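# Push a paper tray side guide against the stack

## Task

Push the paper tray's side guide inward until the paper stack sits straight and flush against the tray wall on the far side from the guide. The guide must end latched in the closest notch, in contact or almost in contact with the stack along its whole length, without pinching it. The result must hold without the robot. Pressing the guide extremely hard, moving it extremely fast, or shoving the stack sideways beyond the tray walls ends the attempt. Afterwards, release the guide and pull the gripper away.

## Robot and tools

Robot: two arms, left_arm and right_arm, each ending in a parallel gripper. The names do not refer to image sides. Shared scene frame: origin on the table surface midway between the arms, +x out over the table, +z up, and left_arm sits on the +y side. Arm bases may be tilted. Mounting plates and the metal frame behind the arms are fixed obstacles.

Gripper axes: the fingers extend along the gripper's own +z and open and close along its y. The reported end_effector_position is the point between the pads when closed, about 2 cm short of the fingertips. Closing pushes the tips roughly 10 mm further along +z.

execute_actions takes "actions", a list holding one item or nothing, plus an optional "pictures" boolean. An empty list sends nothing and just reports the state. An action item is {"rows": [...], "steps": n}: 1 to 15 rows, n from 1 to 15 (default 15), each step 1/30 s. Row k is used on step k, and the final row repeats if steps outnumber rows. A wait item is {"steps": n} with n up to 300; it counts from the previous result, so your reply time uses part of it.

Row layout (also used by move's "target"): one flat list of 14 numbers, each in [-1, 1], for both arms together, even if one arm stays still. Order: left_arm dx, dy, dz, rx, ry, rz, opening, then right_arm dx, dy, dz, rx, ry, rz, opening. dx to rz are offsets, not poses. They are expressed in that gripper's own axes. They count from the gripper's pose in the most recent result that showed it. If there is no such result yet in this scene, or for the second and later calls within one reply, they count from where the gripper is when the action begins. Every row uses that same base, so rows do not add up. Scale: 1.0 equals 0.6 m of travel or 180 degrees of turn. rx, ry, rz form one rotation vector. Opening is absolute, not an offset: +1 is fully open (0.084 m), -1 is shut. All zeros is not a pause. It pulls the gripper back to its base pose. To keep an arm still, send the offset back to where it should be in the first call of a reply, zeros in later calls, and always its desired opening.

Each step the commanded pose is clipped to within 70 mm and 16 degrees of the measured pose. Position wins over orientation when both cannot be met. After an action ends, the arm only continues to its last clipped pose, so check the reported pose and send the remainder.

move: "target" is one 14-number row as above, offsets from the same base. "speed" is the path's top speed in m/s, 0.002 to 0.5, default 0.25; turning is capped at twice that number in rad/s. Both grippers travel straight lines that end at the same time. A path lasts 0.5 to 10 s; if it would take longer, it stops after 10 s, short of the target. Openings are sent at the start. Paths ignore obstacles and the other arm. Grippers lag, drift and may overshoot the speed, especially near full reach. Faster contact and targets placed further past a surface press harder. The result has a "move:" line with the outcome (done, off_target, moving, held, fault) and any limits. limits=paced means the pose was clipped. limits=held means some steps were blocked, and the arm may then jump ahead fast. It also gives each gripper's distance to its target.

wait: "seconds" from 0 to 10; sends nothing new.

zoom_image: "camera" is cam_high, cam_left_wrist or cam_right_wrist. "region" is [x0, y0, x1, y1] in pixels from the top-left corner, at most 504 by 504. It returns a closer view of that camera's latest image.

show_instructions: no arguments; shows the scene's reference pages.

finished_scene: "scene" is the number of the current scene (1 or 2). Replying without any tool call ends everything.

Reading results: the state line gives each gripper's position (m), orientation quaternion (wxyz), and linear and angular velocity. Printed hand positions can be slightly wrong, more so at long reach. grip_measured is the actual finger opening on the command scale. To hold something, command clearly less than grip_measured; the bigger the gap, the harder the squeeze, up to about 24 N per pad. HELD marks steps where your command was not passed on. "pose unreachable" means the clearance check altered or blocked an arm's command. "too close" warns of closeness to the arm's own plate or frame. A "Hand target" line shows where the controller is currently driving each gripper. Images from cam_high, cam_left_wrist and cam_right_wrist (each 504x504) come with results unless "pictures" is false. Calibration data for them is provided.

Hazards: if contact torque reaches a joint's load limit (46.5 N m for waist and shoulder, 27.9 for upper arm roll, elbow and forearm roll, 18.6 for the wrist joints), that arm backs off, freezes for 10 s, and drops the rest of the call. Holding loads heats motors; MOTOR HOT appears from 65 °C, and at 80 °C an OVER-TEMPERATURE FAULT brakes that arm. Do not let the arms collide or press on each other. Do not knock anything off the table. For this job, push the guide gently and slowly, never shove the paper past the tray walls, and check that the guide stays latched after you let go. Finish by opening the gripper and moving it away.

Each tool is called after "Call:" as name([rows], argument=value, ...), one row to a line, values as JSON.

Reference images:

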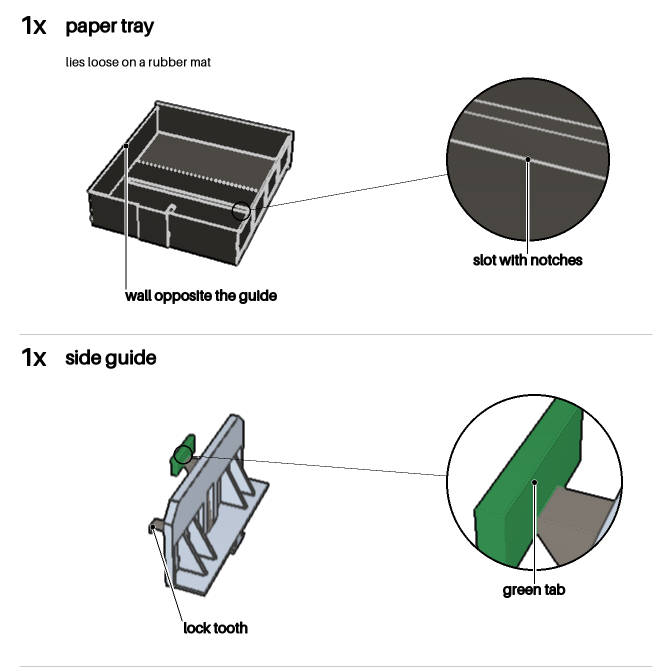

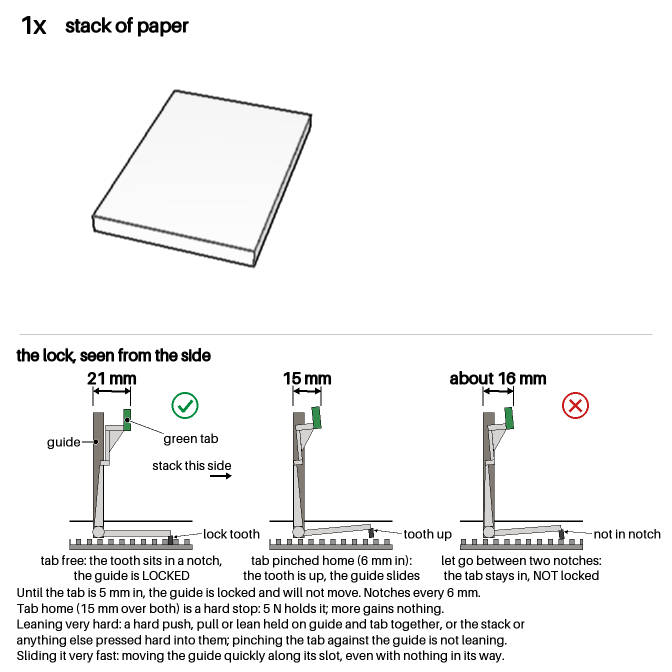

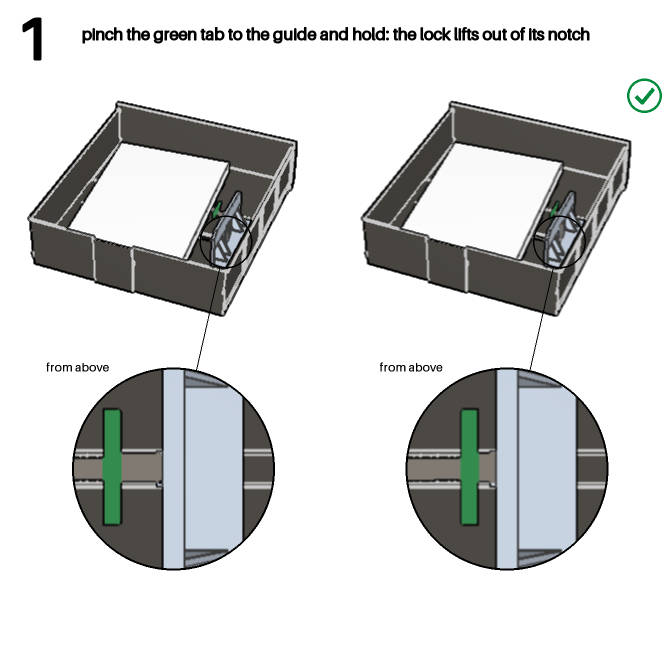

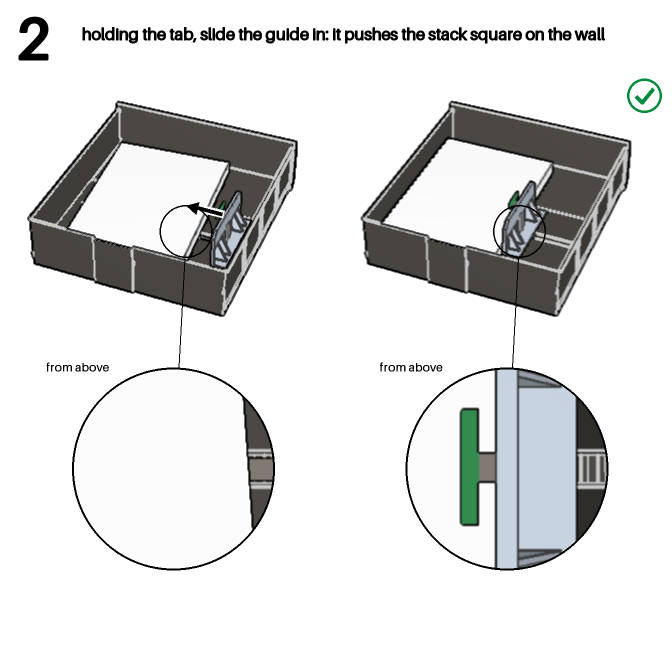

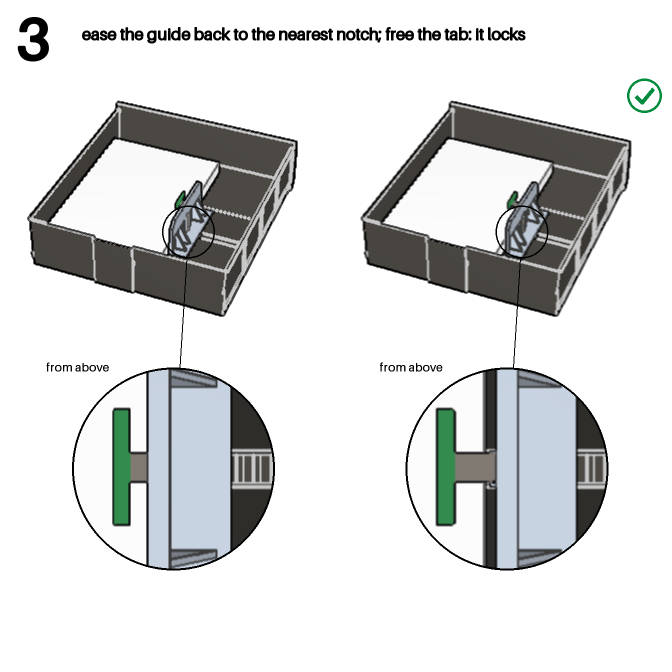

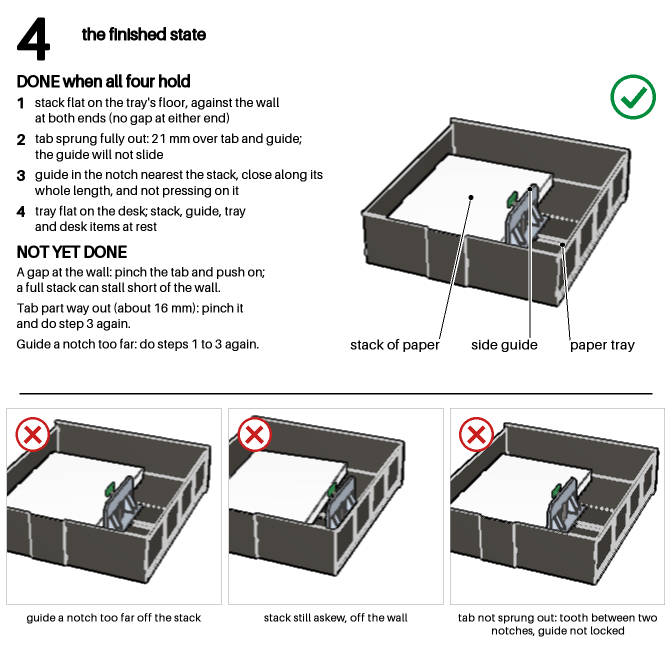

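## Session

Call:
execute_actions(actions=[])

Call:
zoom_image(camera="cam_high", region=[100,150,400,450])

Scene clock: 0.00 s of 4100.00 s.
left_arm: end_effector_position=(+0.1600, +0.2172, +0.1661) grip_measured=+1.00 end_effector_quat_wxyz=(-0.315, -0.298, +0.829, -0.353) end_effector_velocity=(-0.000, -0.000, -0.000) end_effector_angular_velocity=(+0.000, +0.001, -0.000) | right_arm: end_effector_position=(+0.4243, -0.3642, +0.1783) grip_measured=+1.00 end_effector_quat_wxyz=(+0.025, +0.923, +0.369, -0.105) end_effector_velocity=(+0.000, -0.000, +0.000) end_effector_angular_velocity=(-0.001, -0.001, +0.001)
Joint positions: left_arm=[-0.414 -0.708  1.054  0.278  0.265  1.207  2.838  0.084] | right_arm=[-0.168 -0.096  0.104  0.862 -0.5    0.963 -0.316  0.084]
Joint velocities: left_arm=[-0.  0. -0.  0.  0.  0. -0. -0.] | right_arm=[ 0.    -0.     0.     0.    -0.001  0.     0.    -0.   ]
Hand target (left_arm): +0.160, +0.217, +0.166; -0.315, -0.298, +0.829, -0.353
Hand target (right_arm): +0.424, -0.364, +0.178; +0.025, +0.923, +0.369, -0.105

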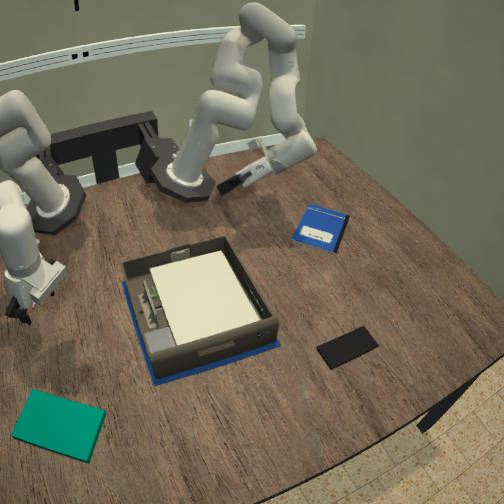

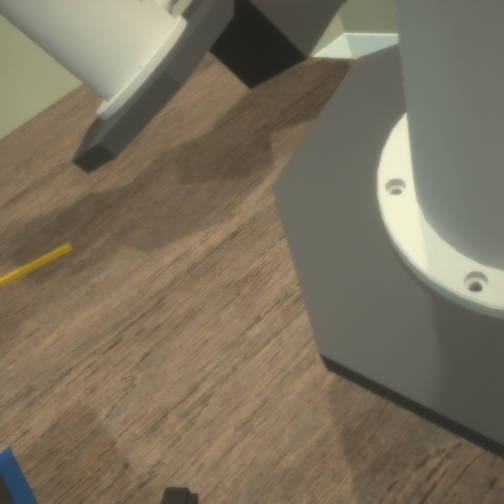

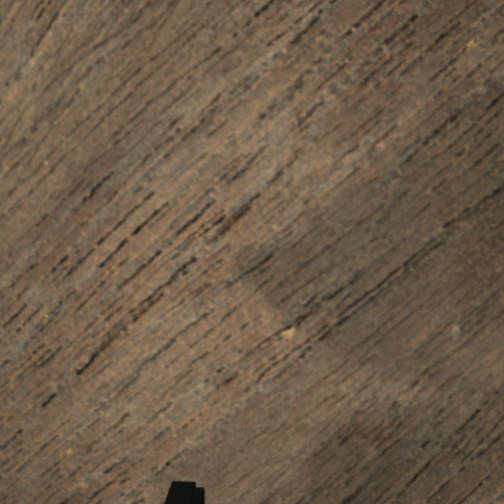

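Region (100, 150, 400, 450) of cam_high's 504x504 image, scaled by 1.680, with more detail than that image has.

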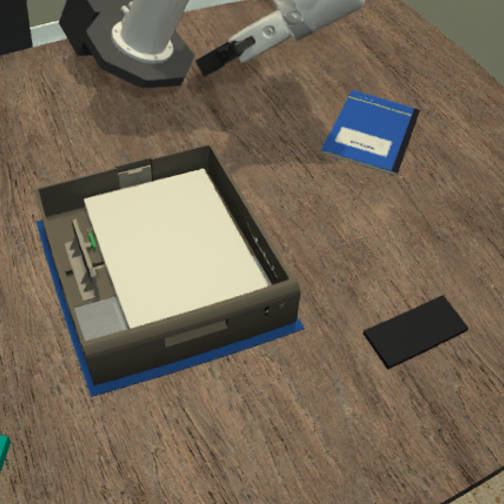

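Call:
move(target=[0,0,0,0,0,0,1,0.178,-0.428,-0.063,0.0164,0.0687,0.2415,0.2])

Scene clock: 17.93 s of 4100.00 s.
left_arm: end_effector_position=(+0.1600, +0.2172, +0.1661) grip_measured=+1.00 end_effector_quat_wxyz=(-0.315, -0.298, +0.829, -0.353) end_effector_velocity=(+0.000, +0.000, -0.000) end_effector_angular_velocity=(+0.000, +0.001, +0.001) | right_arm: end_effector_position=(+0.3290, -0.1004, +0.2013) grip_measured=+0.19 end_effector_quat_wxyz=(-0.002, +1.000, -0.001, -0.001) end_effector_velocity=(-0.001, +0.002, -0.000) end_effector_angular_velocity=(-0.006, -0.004, -0.000)
Joint positions: left_arm=[-0.414 -0.708  1.054  0.278  0.265  1.207  2.838  0.084] | right_arm=[ 0.076 -0.007  0.48   0.732 -0.563  0.798  1.143  0.052]
Joint velocities: left_arm=[ 0.     0.001 -0.     0.    -0.001 -0.    -0.    -0.   ] | right_arm=[ 0.004  0.006  0.004  0.004 -0.012  0.007  0.017  0.   ]
Hand target (left_arm): +0.160, +0.217, +0.166; -0.315, -0.298, +0.829, -0.353
Hand target (right_arm): +0.329, -0.100, +0.201; -0.002, +1.000, -0.000, -0.001
Off the commanded pose (left_arm): 0.000 m, 0 deg.
Off the commanded pose (right_arm): 0.001 m, 0 deg.
After step 90, 12.80 s passed at rest.
move: done
camera_calibration (this result's frames):
cam_right_wrist: T_world_to_cam=[[-0.0130518, -0.99975, -0.0181705, -0.0583884], [-0.999914, 0.0130267, 0.0015024, 0.396446], [-0.00126532, 0.0181885, -0.999834, 0.330548], [0, 0, 0, 1]] pos_world=[0.396068, -0.0695503, 0.328837]

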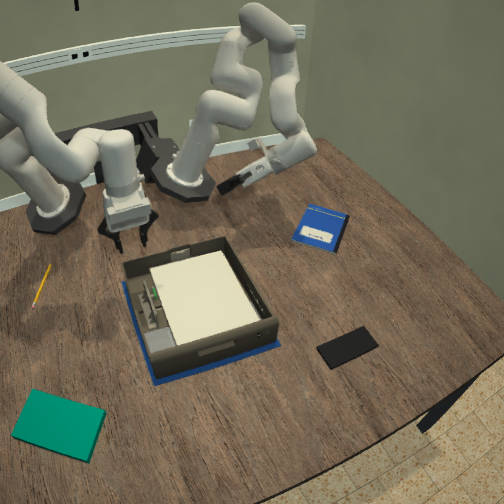

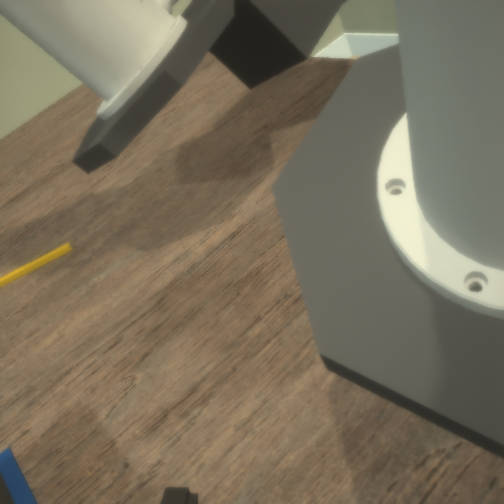

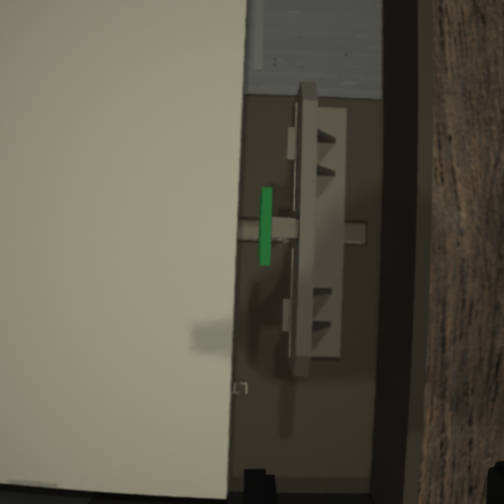

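Call:
move(target=[0,0,0,0,0,0,1,0.126,-0.034,0.11,0,0,0.011,0.2])

Call:
zoom_image(camera="cam_high", region=[100,220,220,340])

Scene clock: 30.00 s of 4100.00 s.
left_arm: end_effector_position=(+0.1600, +0.2172, +0.1661) grip_measured=+1.00 end_effector_quat_wxyz=(-0.315, -0.298, +0.829, -0.353) end_effector_velocity=(-0.000, +0.000, -0.000) end_effector_angular_velocity=(+0.001, +0.000, -0.001) | right_arm: end_effector_position=(+0.4043, -0.0800, +0.1351) grip_measured=+0.19 end_effector_quat_wxyz=(-0.002, +1.000, -0.018, -0.001) end_effector_velocity=(+0.001, -0.001, -0.003) end_effector_angular_velocity=(-0.003, +0.003, -0.003)
Joint positions: left_arm=[-0.414 -0.708  1.054  0.278  0.265  1.207  2.838  0.084] | right_arm=[ 0.047  0.329  0.396  0.993 -0.782  0.771  1.228  0.052]
Joint velocities: left_arm=[-0.     0.     0.     0.     0.001 -0.    -0.001 -0.   ] | right_arm=[-0.001  0.007 -0.004  0.005 -0.002  0.001  0.001 -0.   ]
Hand target (left_arm): +0.160, +0.217, +0.166; -0.315, -0.298, +0.829, -0.353
Hand target (right_arm): +0.404, -0.080, +0.135; -0.002, +1.000, -0.018, -0.001
Off the commanded pose (left_arm): 0.000 m, 0 deg.
Off the commanded pose (right_arm): 0.000 m, 0 deg.
After step 90, 8.07 s passed at rest.
move: done
camera_calibration (this result's frames):
cam_left_wrist: T_world_to_cam=[[-0.713765, 0.587108, -0.381895, 0.0763213], [0.622273, 0.281356, -0.73049, 0.023735], [-0.321428, -0.759041, -0.566163, 0.439066], [0, 0, 0, 1]] pos_world=[0.180834, 0.281782, 0.295068]
cam_right_wrist: T_world_to_cam=[[-0.0477681, -0.998694, -0.0181374, -0.024091], [-0.998858, 0.0477557, 0.00111803, 0.473985], [-0.000250402, 0.0181701, -0.999835, 0.263735], [0, 0, 0, 1]] pos_world=[0.472359, -0.0514871, 0.262725]

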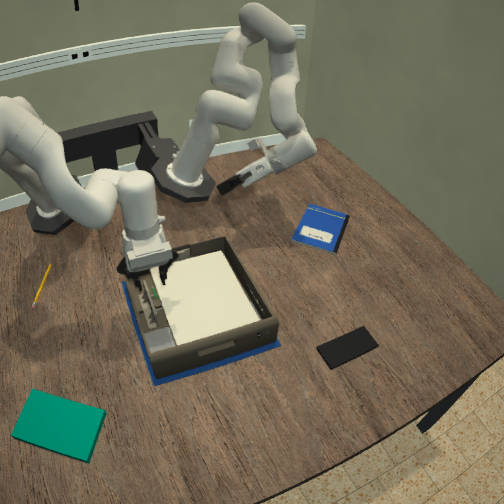

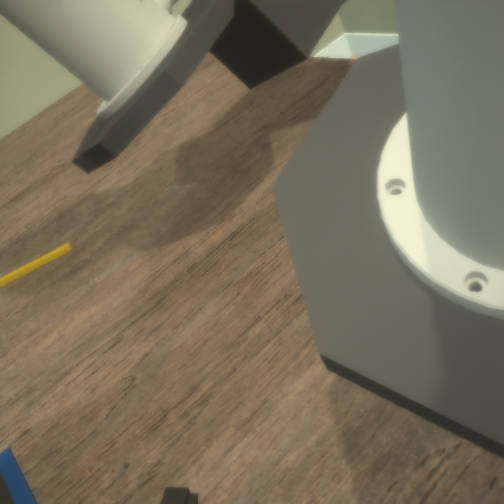

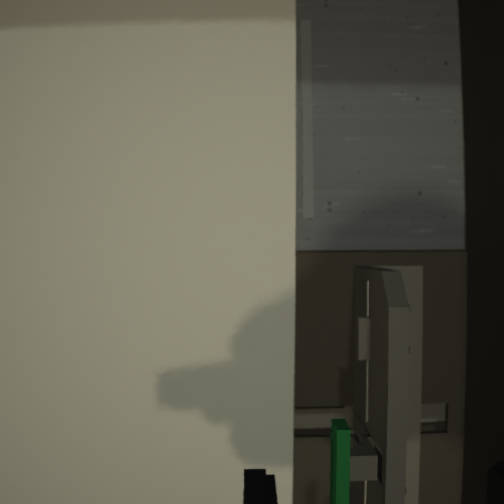

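Region (100, 220, 220, 340) of cam_high's 504x504 image, scaled by 4.200, with more detail than that image has.

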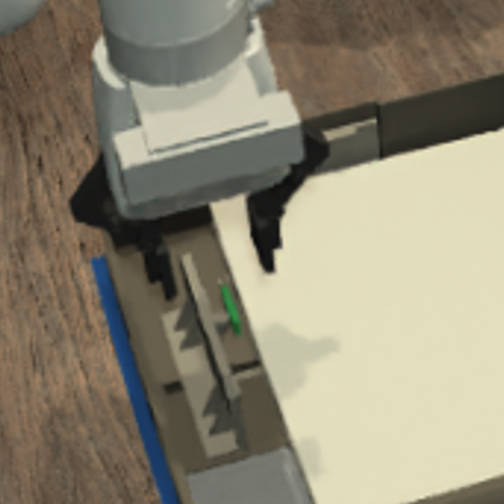

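Call:
move(target=[0,0,0,0,0,0,1,0,0.002,0.078,0,0,0,0.0], speed=0.08)

Call:
execute_actions([
  {"rows":[[0,0,0,0,0,0,1,0,0,0,0,0,0,-0.4]]},
])

Call:
zoom_image(camera="cam_high", region=[110,240,200,330])

Scene clock: 42.27 s of 4100.00 s.
left_arm: end_effector_position=(+0.1600, +0.2172, +0.1661) grip_measured=+1.00 end_effector_quat_wxyz=(-0.315, -0.298, +0.829, -0.353) end_effector_velocity=(+0.000, -0.000, +0.000) end_effector_angular_velocity=(+0.000, -0.001, -0.000) | right_arm: end_effector_position=(+0.4042, -0.0809, +0.0887) grip_measured=-0.01 end_effector_quat_wxyz=(-0.002, +1.000, -0.018, -0.001) end_effector_velocity=(+0.001, +0.000, -0.001) end_effector_angular_velocity=(+0.001, -0.004, +0.000)
Joint positions: left_arm=[-0.414 -0.708  1.054  0.278  0.265  1.207  2.838  0.084] | right_arm=[ 0.048  0.435  0.341  1.008 -0.894  0.695  1.295  0.044]
Joint velocities: left_arm=[-0.001 -0.001  0.     0.     0.    -0.001 -0.     0.   ] | right_arm=[ 0.001  0.004 -0.003  0.002 -0.008 -0.004  0.004 -0.   ]
Hand target (left_arm): +0.160, +0.217, +0.166; -0.315, -0.298, +0.829, -0.353
Hand target (right_arm): +0.404, -0.081, +0.088; -0.002, +1.000, -0.018, -0.001
Off the commanded pose (left_arm): 0.000 m, 0 deg.
Off the commanded pose (right_arm): 0.000 m, 0 deg.
After step 90, 8.30 s passed at rest.
move: done
camera_calibration (this result's frames):
cam_left_wrist: T_world_to_cam=[[-0.713765, 0.587108, -0.381895, 0.0763212], [0.622273, 0.281356, -0.73049, 0.0237349], [-0.321428, -0.759041, -0.566163, 0.439066], [0, 0, 0, 1]] pos_world=[0.180834, 0.281782, 0.295068]
cam_right_wrist: T_world_to_cam=[[-0.0476968, -0.99869, -0.0185515, -0.0258778], [-0.998862, 0.0476922, 0.000688708, 0.474053], [0.000196957, 0.0185632, -0.999828, 0.217173], [0, 0, 0, 1]] pos_world=[0.472237, -0.052484, 0.216329]

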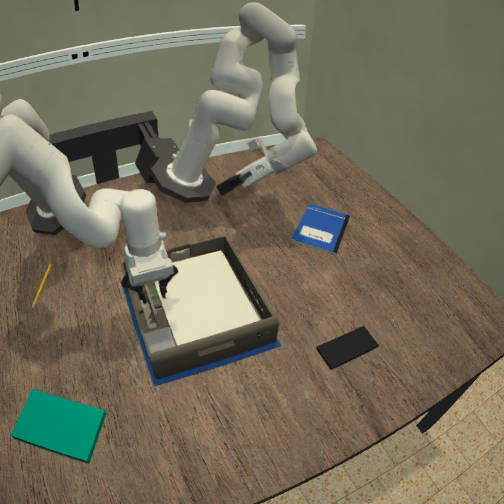

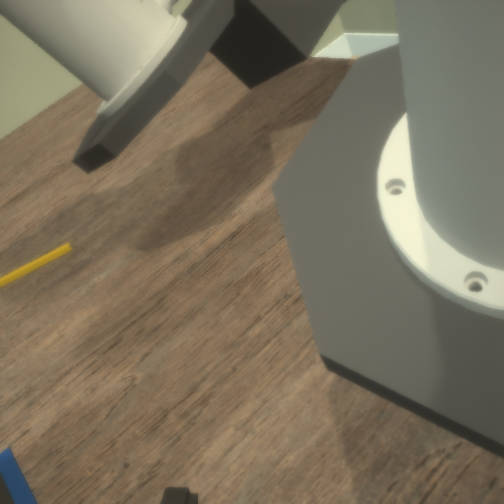

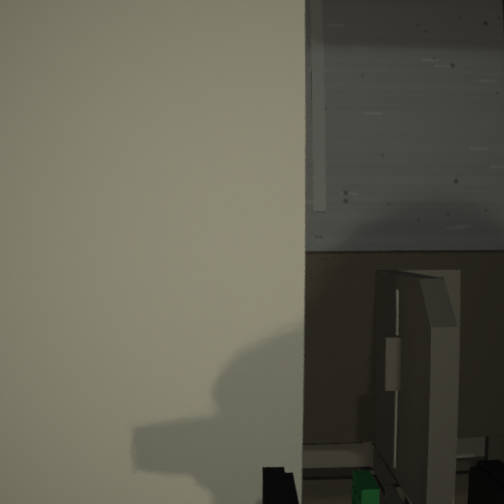

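Scene clock: 42.77 s of 4100.00 s.
left_arm: end_effector_position=(+0.1600, +0.2172, +0.1661) grip_measured=+1.00 end_effector_quat_wxyz=(-0.315, -0.298, +0.829, -0.353) end_effector_velocity=(+0.000, +0.000, +0.000) end_effector_angular_velocity=(-0.000, -0.000, +0.001) | right_arm: end_effector_position=(+0.4043, -0.0811, +0.0886) grip_measured=-0.42 end_effector_quat_wxyz=(-0.002, +1.000, -0.018, -0.001) end_effector_velocity=(+0.000, +0.001, +0.000) end_effector_angular_velocity=(+0.001, +0.000, -0.000)
Joint positions: left_arm=[-0.414 -0.708  1.054  0.278  0.265  1.207  2.838  0.084] | right_arm=[ 0.048  0.435  0.34   1.008 -0.894  0.695  1.295  0.026]
Joint velocities: left_arm=[ 0.001 -0.001  0.    -0.    -0.    -0.     0.    -0.   ] | right_arm=[ 0.001  0.     0.     0.001  0.002  0.    -0.     0.   ]
Hand target (left_arm): +0.160, +0.217, +0.166; -0.315, -0.298, +0.829, -0.353
Hand target (right_arm): +0.404, -0.081, +0.089; -0.002, +1.000, -0.018, -0.001
Off the commanded pose (left_arm): 0.000 m, 0 deg.
Off the commanded pose (right_arm): 0.000 m, 0 deg.
Steps of this call (steps 1 to 15: all 15 steps of this action). Readings (end_effector_position):
1: left_arm (+0.1600, +0.2172, +0.1661) | right_arm (+0.4043, -0.0809, +0.0886)
2: left_arm (+0.1600, +0.2172, +0.1661) | right_arm (+0.4042, -0.0810, +0.0886)
4: left_arm (+0.1600, +0.2172, +0.1661) | right_arm (+0.4043, -0.0810, +0.0887)
8: left_arm (+0.1600, +0.2172, +0.1661) | right_arm (+0.4043, -0.0811, +0.0887)
15: the state above
camera_calibration (this result's frames):
cam_left_wrist: T_world_to_cam=[[-0.713765, 0.587108, -0.381894, 0.0763212], [0.622272, 0.281356, -0.73049, 0.023735], [-0.321428, -0.759041, -0.566163, 0.439066], [0, 0, 0, 1]] pos_world=[0.180834, 0.281782, 0.295068]
cam_right_wrist: T_world_to_cam=[[-0.0479389, -0.998683, -0.0182756, -0.0259774], [-0.99885, 0.0479347, 0.000666743, 0.47416], [0.000210169, 0.0182865, -0.999833, 0.217113], [0, 0, 0, 1]] pos_world=[0.472324, -0.0526422, 0.216286]

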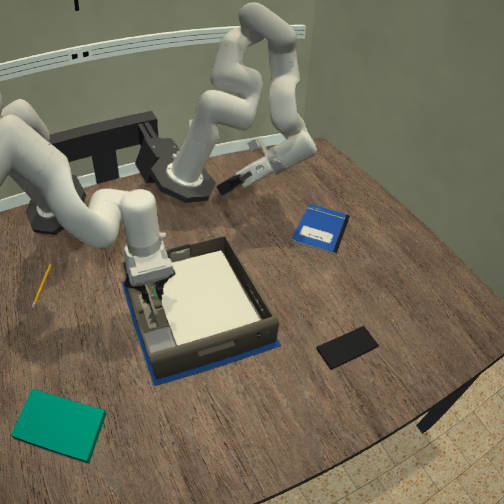

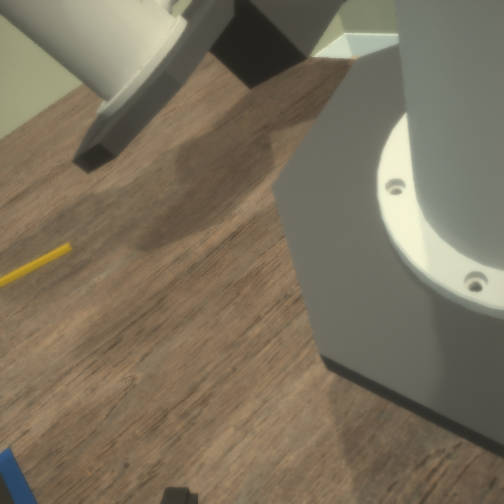

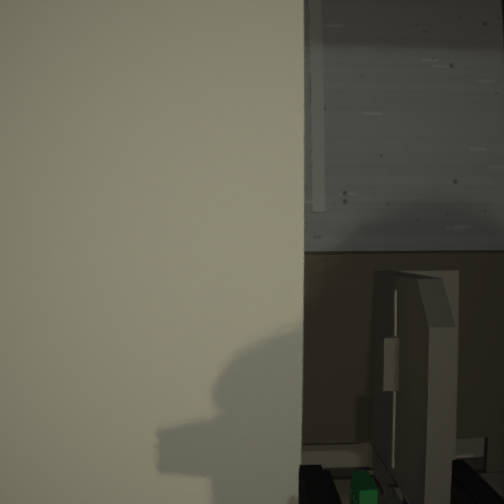

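Region (110, 240, 200, 330) of cam_high's 504x504 image, scaled by 5.600, with more detail than that image has.

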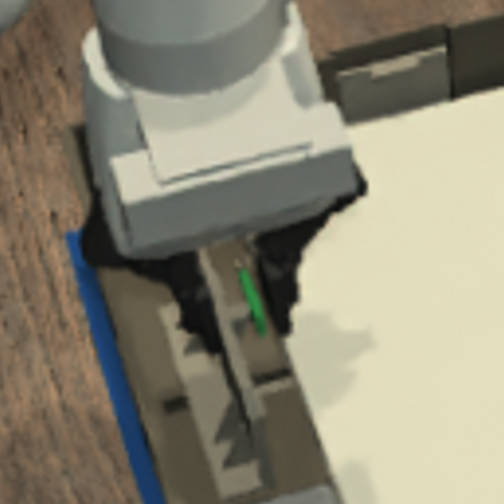

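Call:
move(target=[0,0,0,0,0,0,1,0,0.003,0.004,0,0,0,-0.55], speed=0.01)

Call:
move(target=[0,0,0,0,0,0,1,0,0.004,0,0,0,0,-0.78], speed=0.01)

Call:
move(target=[0,0,0,0,0,0,1,0,-0.03,0,0,0,0,-0.78], speed=0.008)

Call:
zoom_image(camera="cam_high", region=[120,210,290,380])

Scene clock: 52.97 s of 4100.00 s.
left_arm: end_effector_position=(+0.1600, +0.2172, +0.1661) grip_measured=+1.00 end_effector_quat_wxyz=(-0.315, -0.298, +0.829, -0.353) end_effector_velocity=(+0.000, -0.000, +0.000) end_effector_angular_velocity=(-0.000, -0.000, -0.000) | right_arm: end_effector_position=(+0.4048, -0.0830, +0.0866) grip_measured=-0.55 end_effector_quat_wxyz=(-0.002, +1.000, -0.018, -0.000) end_effector_velocity=(-0.000, -0.000, -0.001) end_effector_angular_velocity=(+0.000, -0.000, +0.001)
Joint positions: left_arm=[-0.414 -0.708  1.054  0.278  0.265  1.207  2.838  0.084] | right_arm=[ 0.045  0.436  0.337  1.006 -0.9    0.689  1.297  0.02 ]
Joint velocities: left_arm=[-0.001 -0.001  0.    -0.     0.     0.001 -0.001  0.   ] | right_arm=[-0.001  0.002 -0.001 -0.    -0.003 -0.002  0.     0.   ]
Hand target (left_arm): +0.160, +0.217, +0.166; -0.315, -0.298, +0.829, -0.353
Hand target (right_arm): +0.404, -0.083, +0.086; -0.002, +1.000, -0.018, -0.001
Off the commanded pose (left_arm): 0.000 m, 0 deg.
Off the commanded pose (right_arm): 0.001 m, 0 deg.
After step 90, 6.50 s passed at rest.
move: done
camera_calibration (this result's frames):
cam_left_wrist: T_world_to_cam=[[-0.713765, 0.587108, -0.381895, 0.0763212], [0.622273, 0.281356, -0.73049, 0.0237349], [-0.321428, -0.759041, -0.566164, 0.439066], [0, 0, 0, 1]] pos_world=[0.180834, 0.281782, 0.295068]
cam_right_wrist: T_world_to_cam=[[-0.0484506, -0.998656, -0.0184258, -0.027645], [-0.998825, 0.0484649, -0.000330295, 0.474863], [0.00122286, 0.0183881, -0.99983, 0.214718], [0, 0, 0, 1]] pos_world=[0.472703, -0.0545703, 0.214329]

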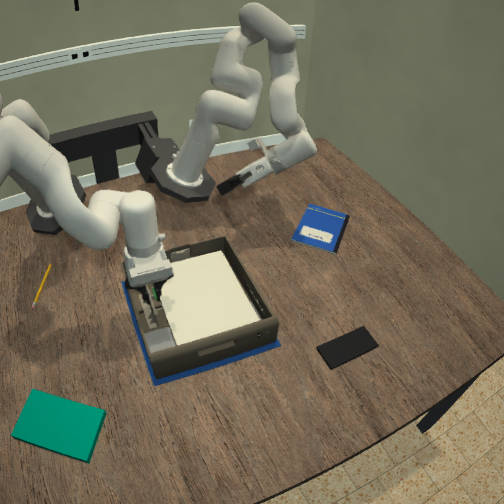

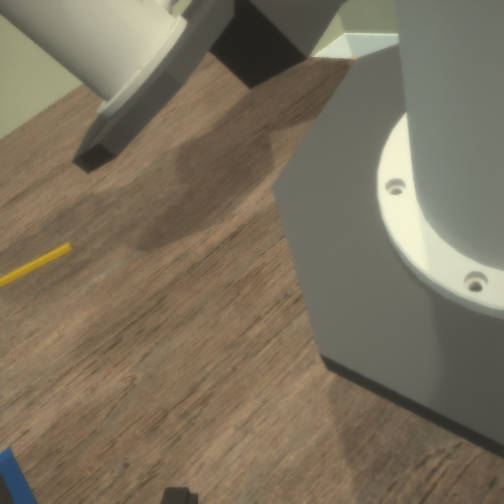

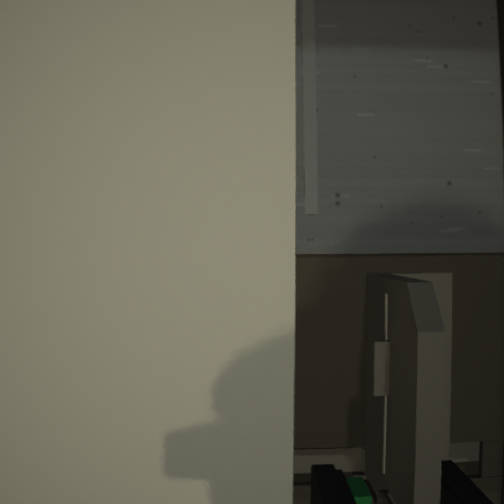

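Scene clock: 53.83 s of 4100.00 s.
left_arm: end_effector_position=(+0.1600, +0.2172, +0.1661) grip_measured=+1.00 end_effector_quat_wxyz=(-0.315, -0.298, +0.829, -0.353) end_effector_velocity=(-0.000, -0.000, +0.000) end_effector_angular_velocity=(-0.001, +0.001, +0.001) | right_arm: end_effector_position=(+0.4047, -0.0849, +0.0866) grip_measured=-0.66 end_effector_quat_wxyz=(-0.003, +1.000, -0.018, -0.000) end_effector_velocity=(+0.001, -0.003, +0.001) end_effector_angular_velocity=(-0.007, -0.002, -0.001)
Joint positions: left_arm=[-0.414 -0.708  1.054  0.278  0.265  1.207  2.838  0.084] | right_arm=[ 0.041  0.432  0.336  1.    -0.9    0.685  1.293  0.015]
Joint velocities: left_arm=[ 0.     0.    -0.    -0.    -0.001  0.     0.    -0.   ] | right_arm=[-0.001 -0.006 -0.002 -0.003 -0.001  0.005 -0.     0.   ]
Hand target (left_arm): +0.160, +0.217, +0.166; -0.315, -0.298, +0.829, -0.353
Hand target (right_arm): +0.405, -0.085, +0.087; -0.002, +1.000, -0.018, -0.000
Off the commanded pose (left_arm): 0.000 m, 0 deg.
Off the commanded pose (right_arm): 0.000 m, 0 deg.
move: done
camera_calibration (this result's frames):
cam_left_wrist: T_world_to_cam=[[-0.713765, 0.587108, -0.381895, 0.0763212], [0.622273, 0.281356, -0.73049, 0.0237348], [-0.321428, -0.759041, -0.566164, 0.439066], [0, 0, 0, 1]] pos_world=[0.180834, 0.281782, 0.295068]
cam_right_wrist: T_world_to_cam=[[-0.0478958, -0.998664, -0.0194189, -0.0297021], [-0.998852, 0.047911, -0.000319186, 0.474767], [0.00124914, 0.0193813, -0.999811, 0.214772], [0, 0, 0, 1]] pos_world=[0.472531, -0.0565715, 0.214306]

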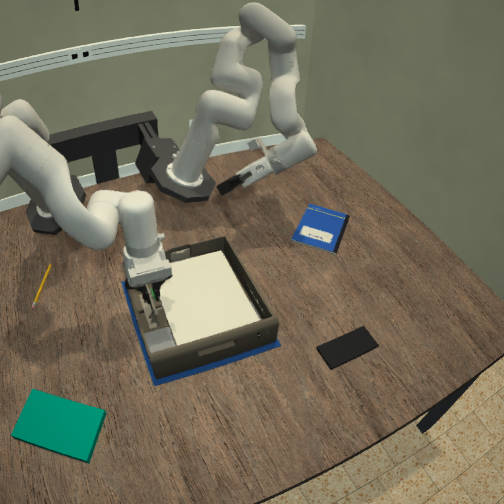

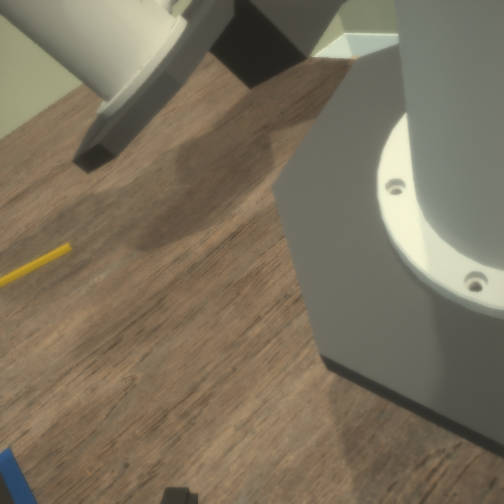

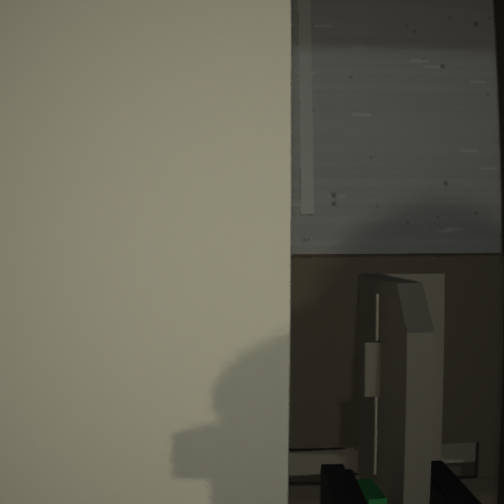

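Scene clock: 56.30 s of 4100.00 s.
left_arm: end_effector_position=(+0.1600, +0.2172, +0.1661) grip_measured=+1.00 end_effector_quat_wxyz=(-0.315, -0.298, +0.829, -0.353) end_effector_velocity=(+0.000, -0.000, +0.000) end_effector_angular_velocity=(-0.001, -0.001, +0.001) | right_arm: end_effector_position=(+0.4052, -0.0669, +0.0866) grip_measured=-0.66 end_effector_quat_wxyz=(-0.003, +1.000, -0.018, -0.000) end_effector_velocity=(+0.000, +0.001, +0.000) end_effector_angular_velocity=(-0.000, +0.000, -0.001)
Joint positions: left_arm=[-0.414 -0.708  1.054  0.278  0.265  1.207  2.838  0.084] | right_arm=[ 0.071  0.471  0.341  1.046 -0.9    0.709  1.315  0.015]
Joint velocities: left_arm=[-0.    -0.001  0.    -0.    -0.001 -0.     0.001 -0.   ] | right_arm=[0.002 0.002 0.    0.003 0.001 0.002 0.001 0.   ]
Hand target (left_arm): +0.160, +0.217, +0.166; -0.315, -0.298, +0.829, -0.353
Hand target (right_arm): +0.405, -0.067, +0.087; -0.003, +1.000, -0.018, -0.000
Off the commanded pose (left_arm): 0.000 m, 0 deg.
Off the commanded pose (right_arm): 0.000 m, 0 deg.
move: done
camera_calibration (this result's frames):
cam_left_wrist: T_world_to_cam=[[-0.713765, 0.587108, -0.381895, 0.0763211], [0.622273, 0.281356, -0.73049, 0.0237349], [-0.321428, -0.759041, -0.566164, 0.439066], [0, 0, 0, 1]] pos_world=[0.180834, 0.281782, 0.295068]
cam_right_wrist: T_world_to_cam=[[-0.0478577, -0.998662, -0.0196141, -0.0117109], [-0.998854, 0.0478702, -0.000166306, 0.474407], [0.00110501, 0.0195836, -0.999808, 0.21457], [0, 0, 0, 1]] pos_world=[0.473066, -0.0386073, 0.214378]

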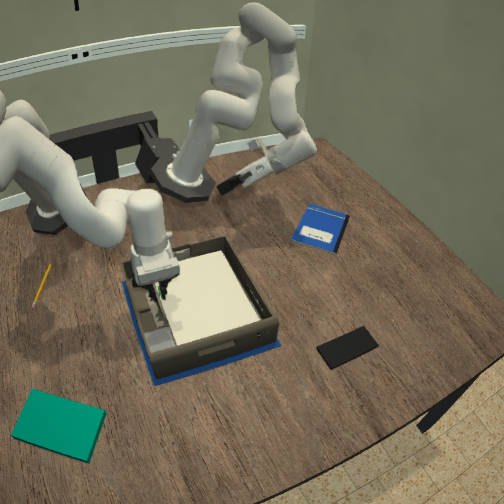

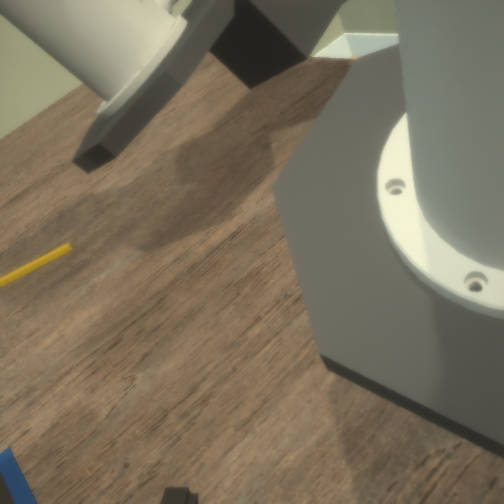

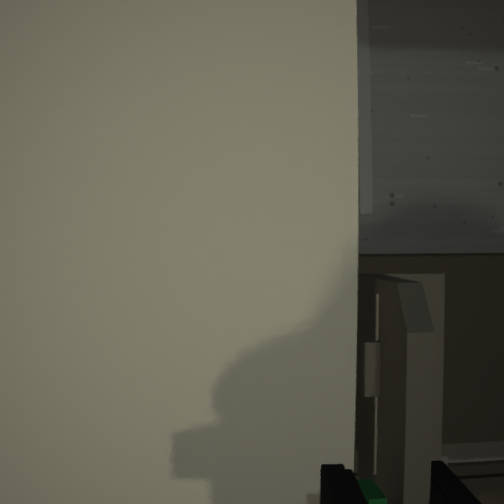

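Region (120, 210, 290, 380) of cam_high's 504x504 image, scaled by 2.965, with more detail than that image has.

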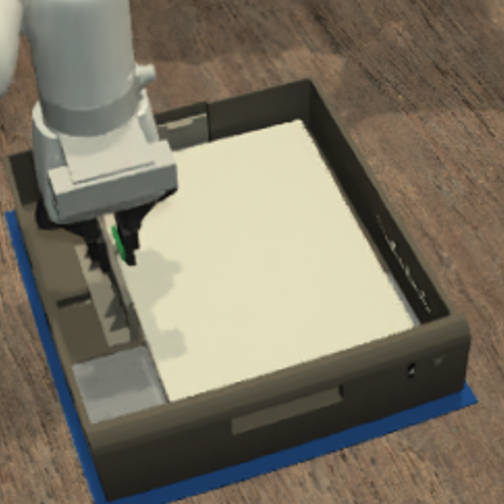

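Call:
move(target=[-0.255,-0.447,-0.12,-0.2386,-0.2129,0.2014,-1,0,0,0,0,0,0,-0.78])

Call:
move(target=[0,0,0,0,0,0,-1,0,-0.01,0,0,0,0,-0.78], speed=0.005)

Scene clock: 70.13 s of 4100.00 s.
left_arm: end_effector_position=(+0.4704, +0.1608, +0.2004) grip_measured=-1.00 end_effector_quat_wxyz=(-0.000, -0.000, +1.000, +0.001) end_effector_velocity=(+0.001, -0.001, +0.000) end_effector_angular_velocity=(+0.003, -0.003, -0.004) | right_arm: end_effector_position=(+0.4052, -0.0669, +0.0866) grip_measured=-0.66 end_effector_quat_wxyz=(-0.003, +1.000, -0.018, -0.000) end_effector_velocity=(+0.000, +0.000, +0.000) end_effector_angular_velocity=(-0.000, -0.001, +0.001)
Joint positions: left_arm=[-0.956 -0.001  0.584  0.831  0.552  0.813  2.569  0.   ] | right_arm=[ 0.071  0.471  0.341  1.046 -0.9    0.709  1.315  0.015]
Joint velocities: left_arm=[-0.001  0.005 -0.002  0.004  0.002 -0.001 -0.     0.   ] | right_arm=[ 0.    -0.001  0.    -0.    -0.     0.    -0.    -0.   ]
Hand target (left_arm): +0.471, +0.161, +0.200; -0.000, +0.000, +1.000, +0.001
Hand target (right_arm): +0.405, -0.067, +0.087; -0.003, +1.000, -0.018, -0.000
Off the commanded pose (left_arm): 0.000 m, 0 deg.
Off the commanded pose (right_arm): 0.000 m, 0 deg.
After step 90, 7.93 s passed at rest.
move: done
camera_calibration (this result's frames):
cam_left_wrist: T_world_to_cam=[[-0.00629718, 0.999724, 0.0226188, -0.136154], [0.999958, 0.00614479, 0.00680049, -0.409585], [0.00665962, 0.0226606, -0.999721, 0.322286], [0, 0, 0, 1]] pos_world=[0.406565, 0.13133, 0.328061]
cam_right_wrist: T_world_to_cam=[[-0.0478803, -0.998661, -0.0195967, -0.0117166], [-0.998852, 0.0478927, -0.000164239, 0.474417], [0.00110256, 0.0195663, -0.999808, 0.214562], [0, 0, 0, 1]] pos_world=[0.473075, -0.0386202, 0.214369]

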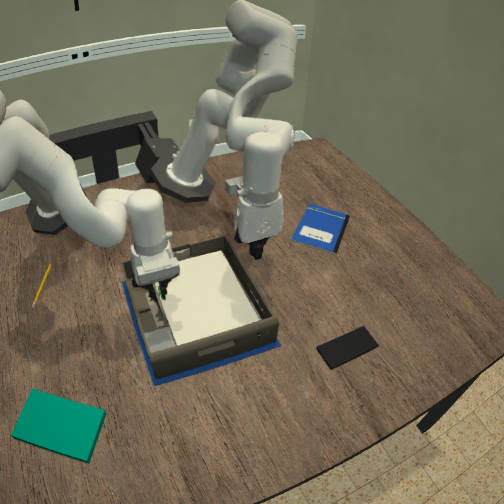

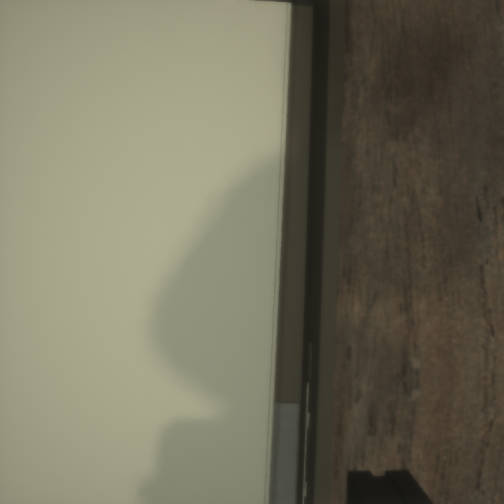

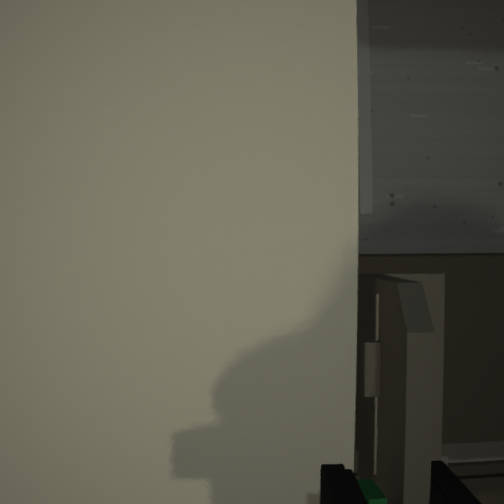

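Scene clock: 71.57 s of 4100.00 s.
left_arm: end_effector_position=(+0.4704, +0.1608, +0.2004) grip_measured=-1.00 end_effector_quat_wxyz=(-0.000, -0.000, +1.000, +0.001) end_effector_velocity=(-0.000, -0.000, -0.000) end_effector_angular_velocity=(-0.000, +0.000, +0.001) | right_arm: end_effector_position=(+0.4054, -0.0612, +0.0867) grip_measured=-0.66 end_effector_quat_wxyz=(-0.003, +1.000, -0.018, -0.000) end_effector_velocity=(-0.001, +0.003, -0.000) end_effector_angular_velocity=(+0.004, +0.001, +0.002)
Joint positions: left_arm=[-0.956 -0.001  0.584  0.831  0.552  0.813  2.569  0.   ] | right_arm=[ 0.081  0.484  0.342  1.061 -0.9    0.718  1.322  0.015]
Joint velocities: left_arm=[ 0.     0.     0.    -0.    -0.001 -0.    -0.001  0.   ] | right_arm=[ 0.002  0.004  0.001  0.002 -0.    -0.003  0.001 -0.   ]
Hand target (left_arm): +0.470, +0.161, +0.200; -0.000, -0.000, +1.000, +0.001
Hand target (right_arm): +0.405, -0.061, +0.087; -0.003, +1.000, -0.018, -0.000
Off the commanded pose (left_arm): 0.000 m, 0 deg.
Off the commanded pose (right_arm): 0.000 m, 0 deg.
move: done
camera_calibration (this result's frames):
cam_left_wrist: T_world_to_cam=[[-0.00629719, 0.999724, 0.0226187, -0.136154], [0.999958, 0.0061448, 0.00680039, -0.409585], [0.00665953, 0.0226606, -0.999721, 0.322286], [0, 0, 0, 1]] pos_world=[0.406565, 0.13133, 0.328061]
cam_right_wrist: T_world_to_cam=[[-0.0481376, -0.998658, -0.0190902, -0.00595074], [-0.99884, 0.0481483, -0.0000990505, 0.474355], [0.00101808, 0.0190633, -0.999818, 0.214482], [0, 0, 0, 1]] pos_world=[0.4733, -0.0328708, 0.214376]

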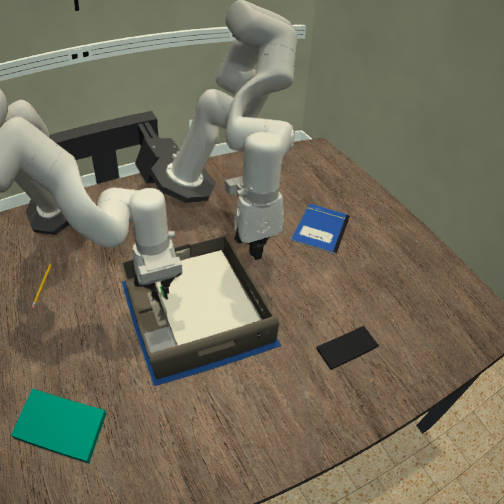

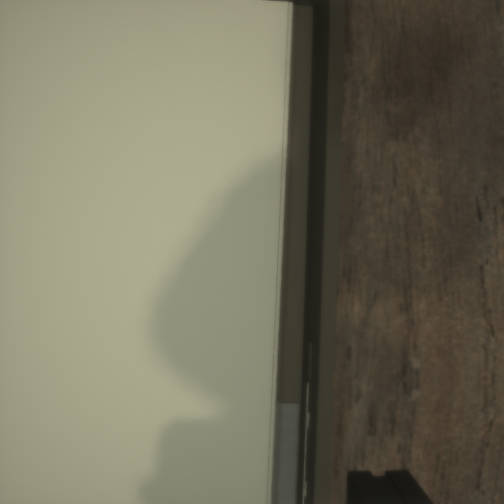

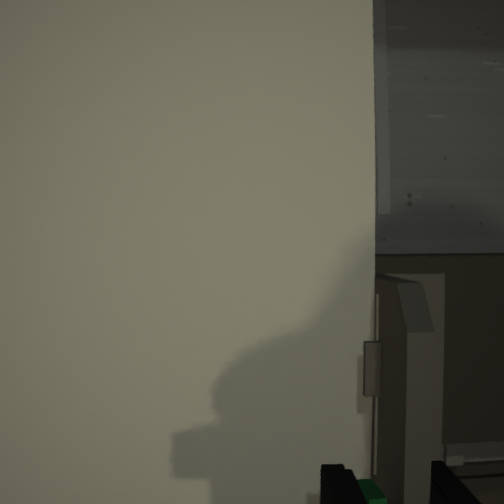

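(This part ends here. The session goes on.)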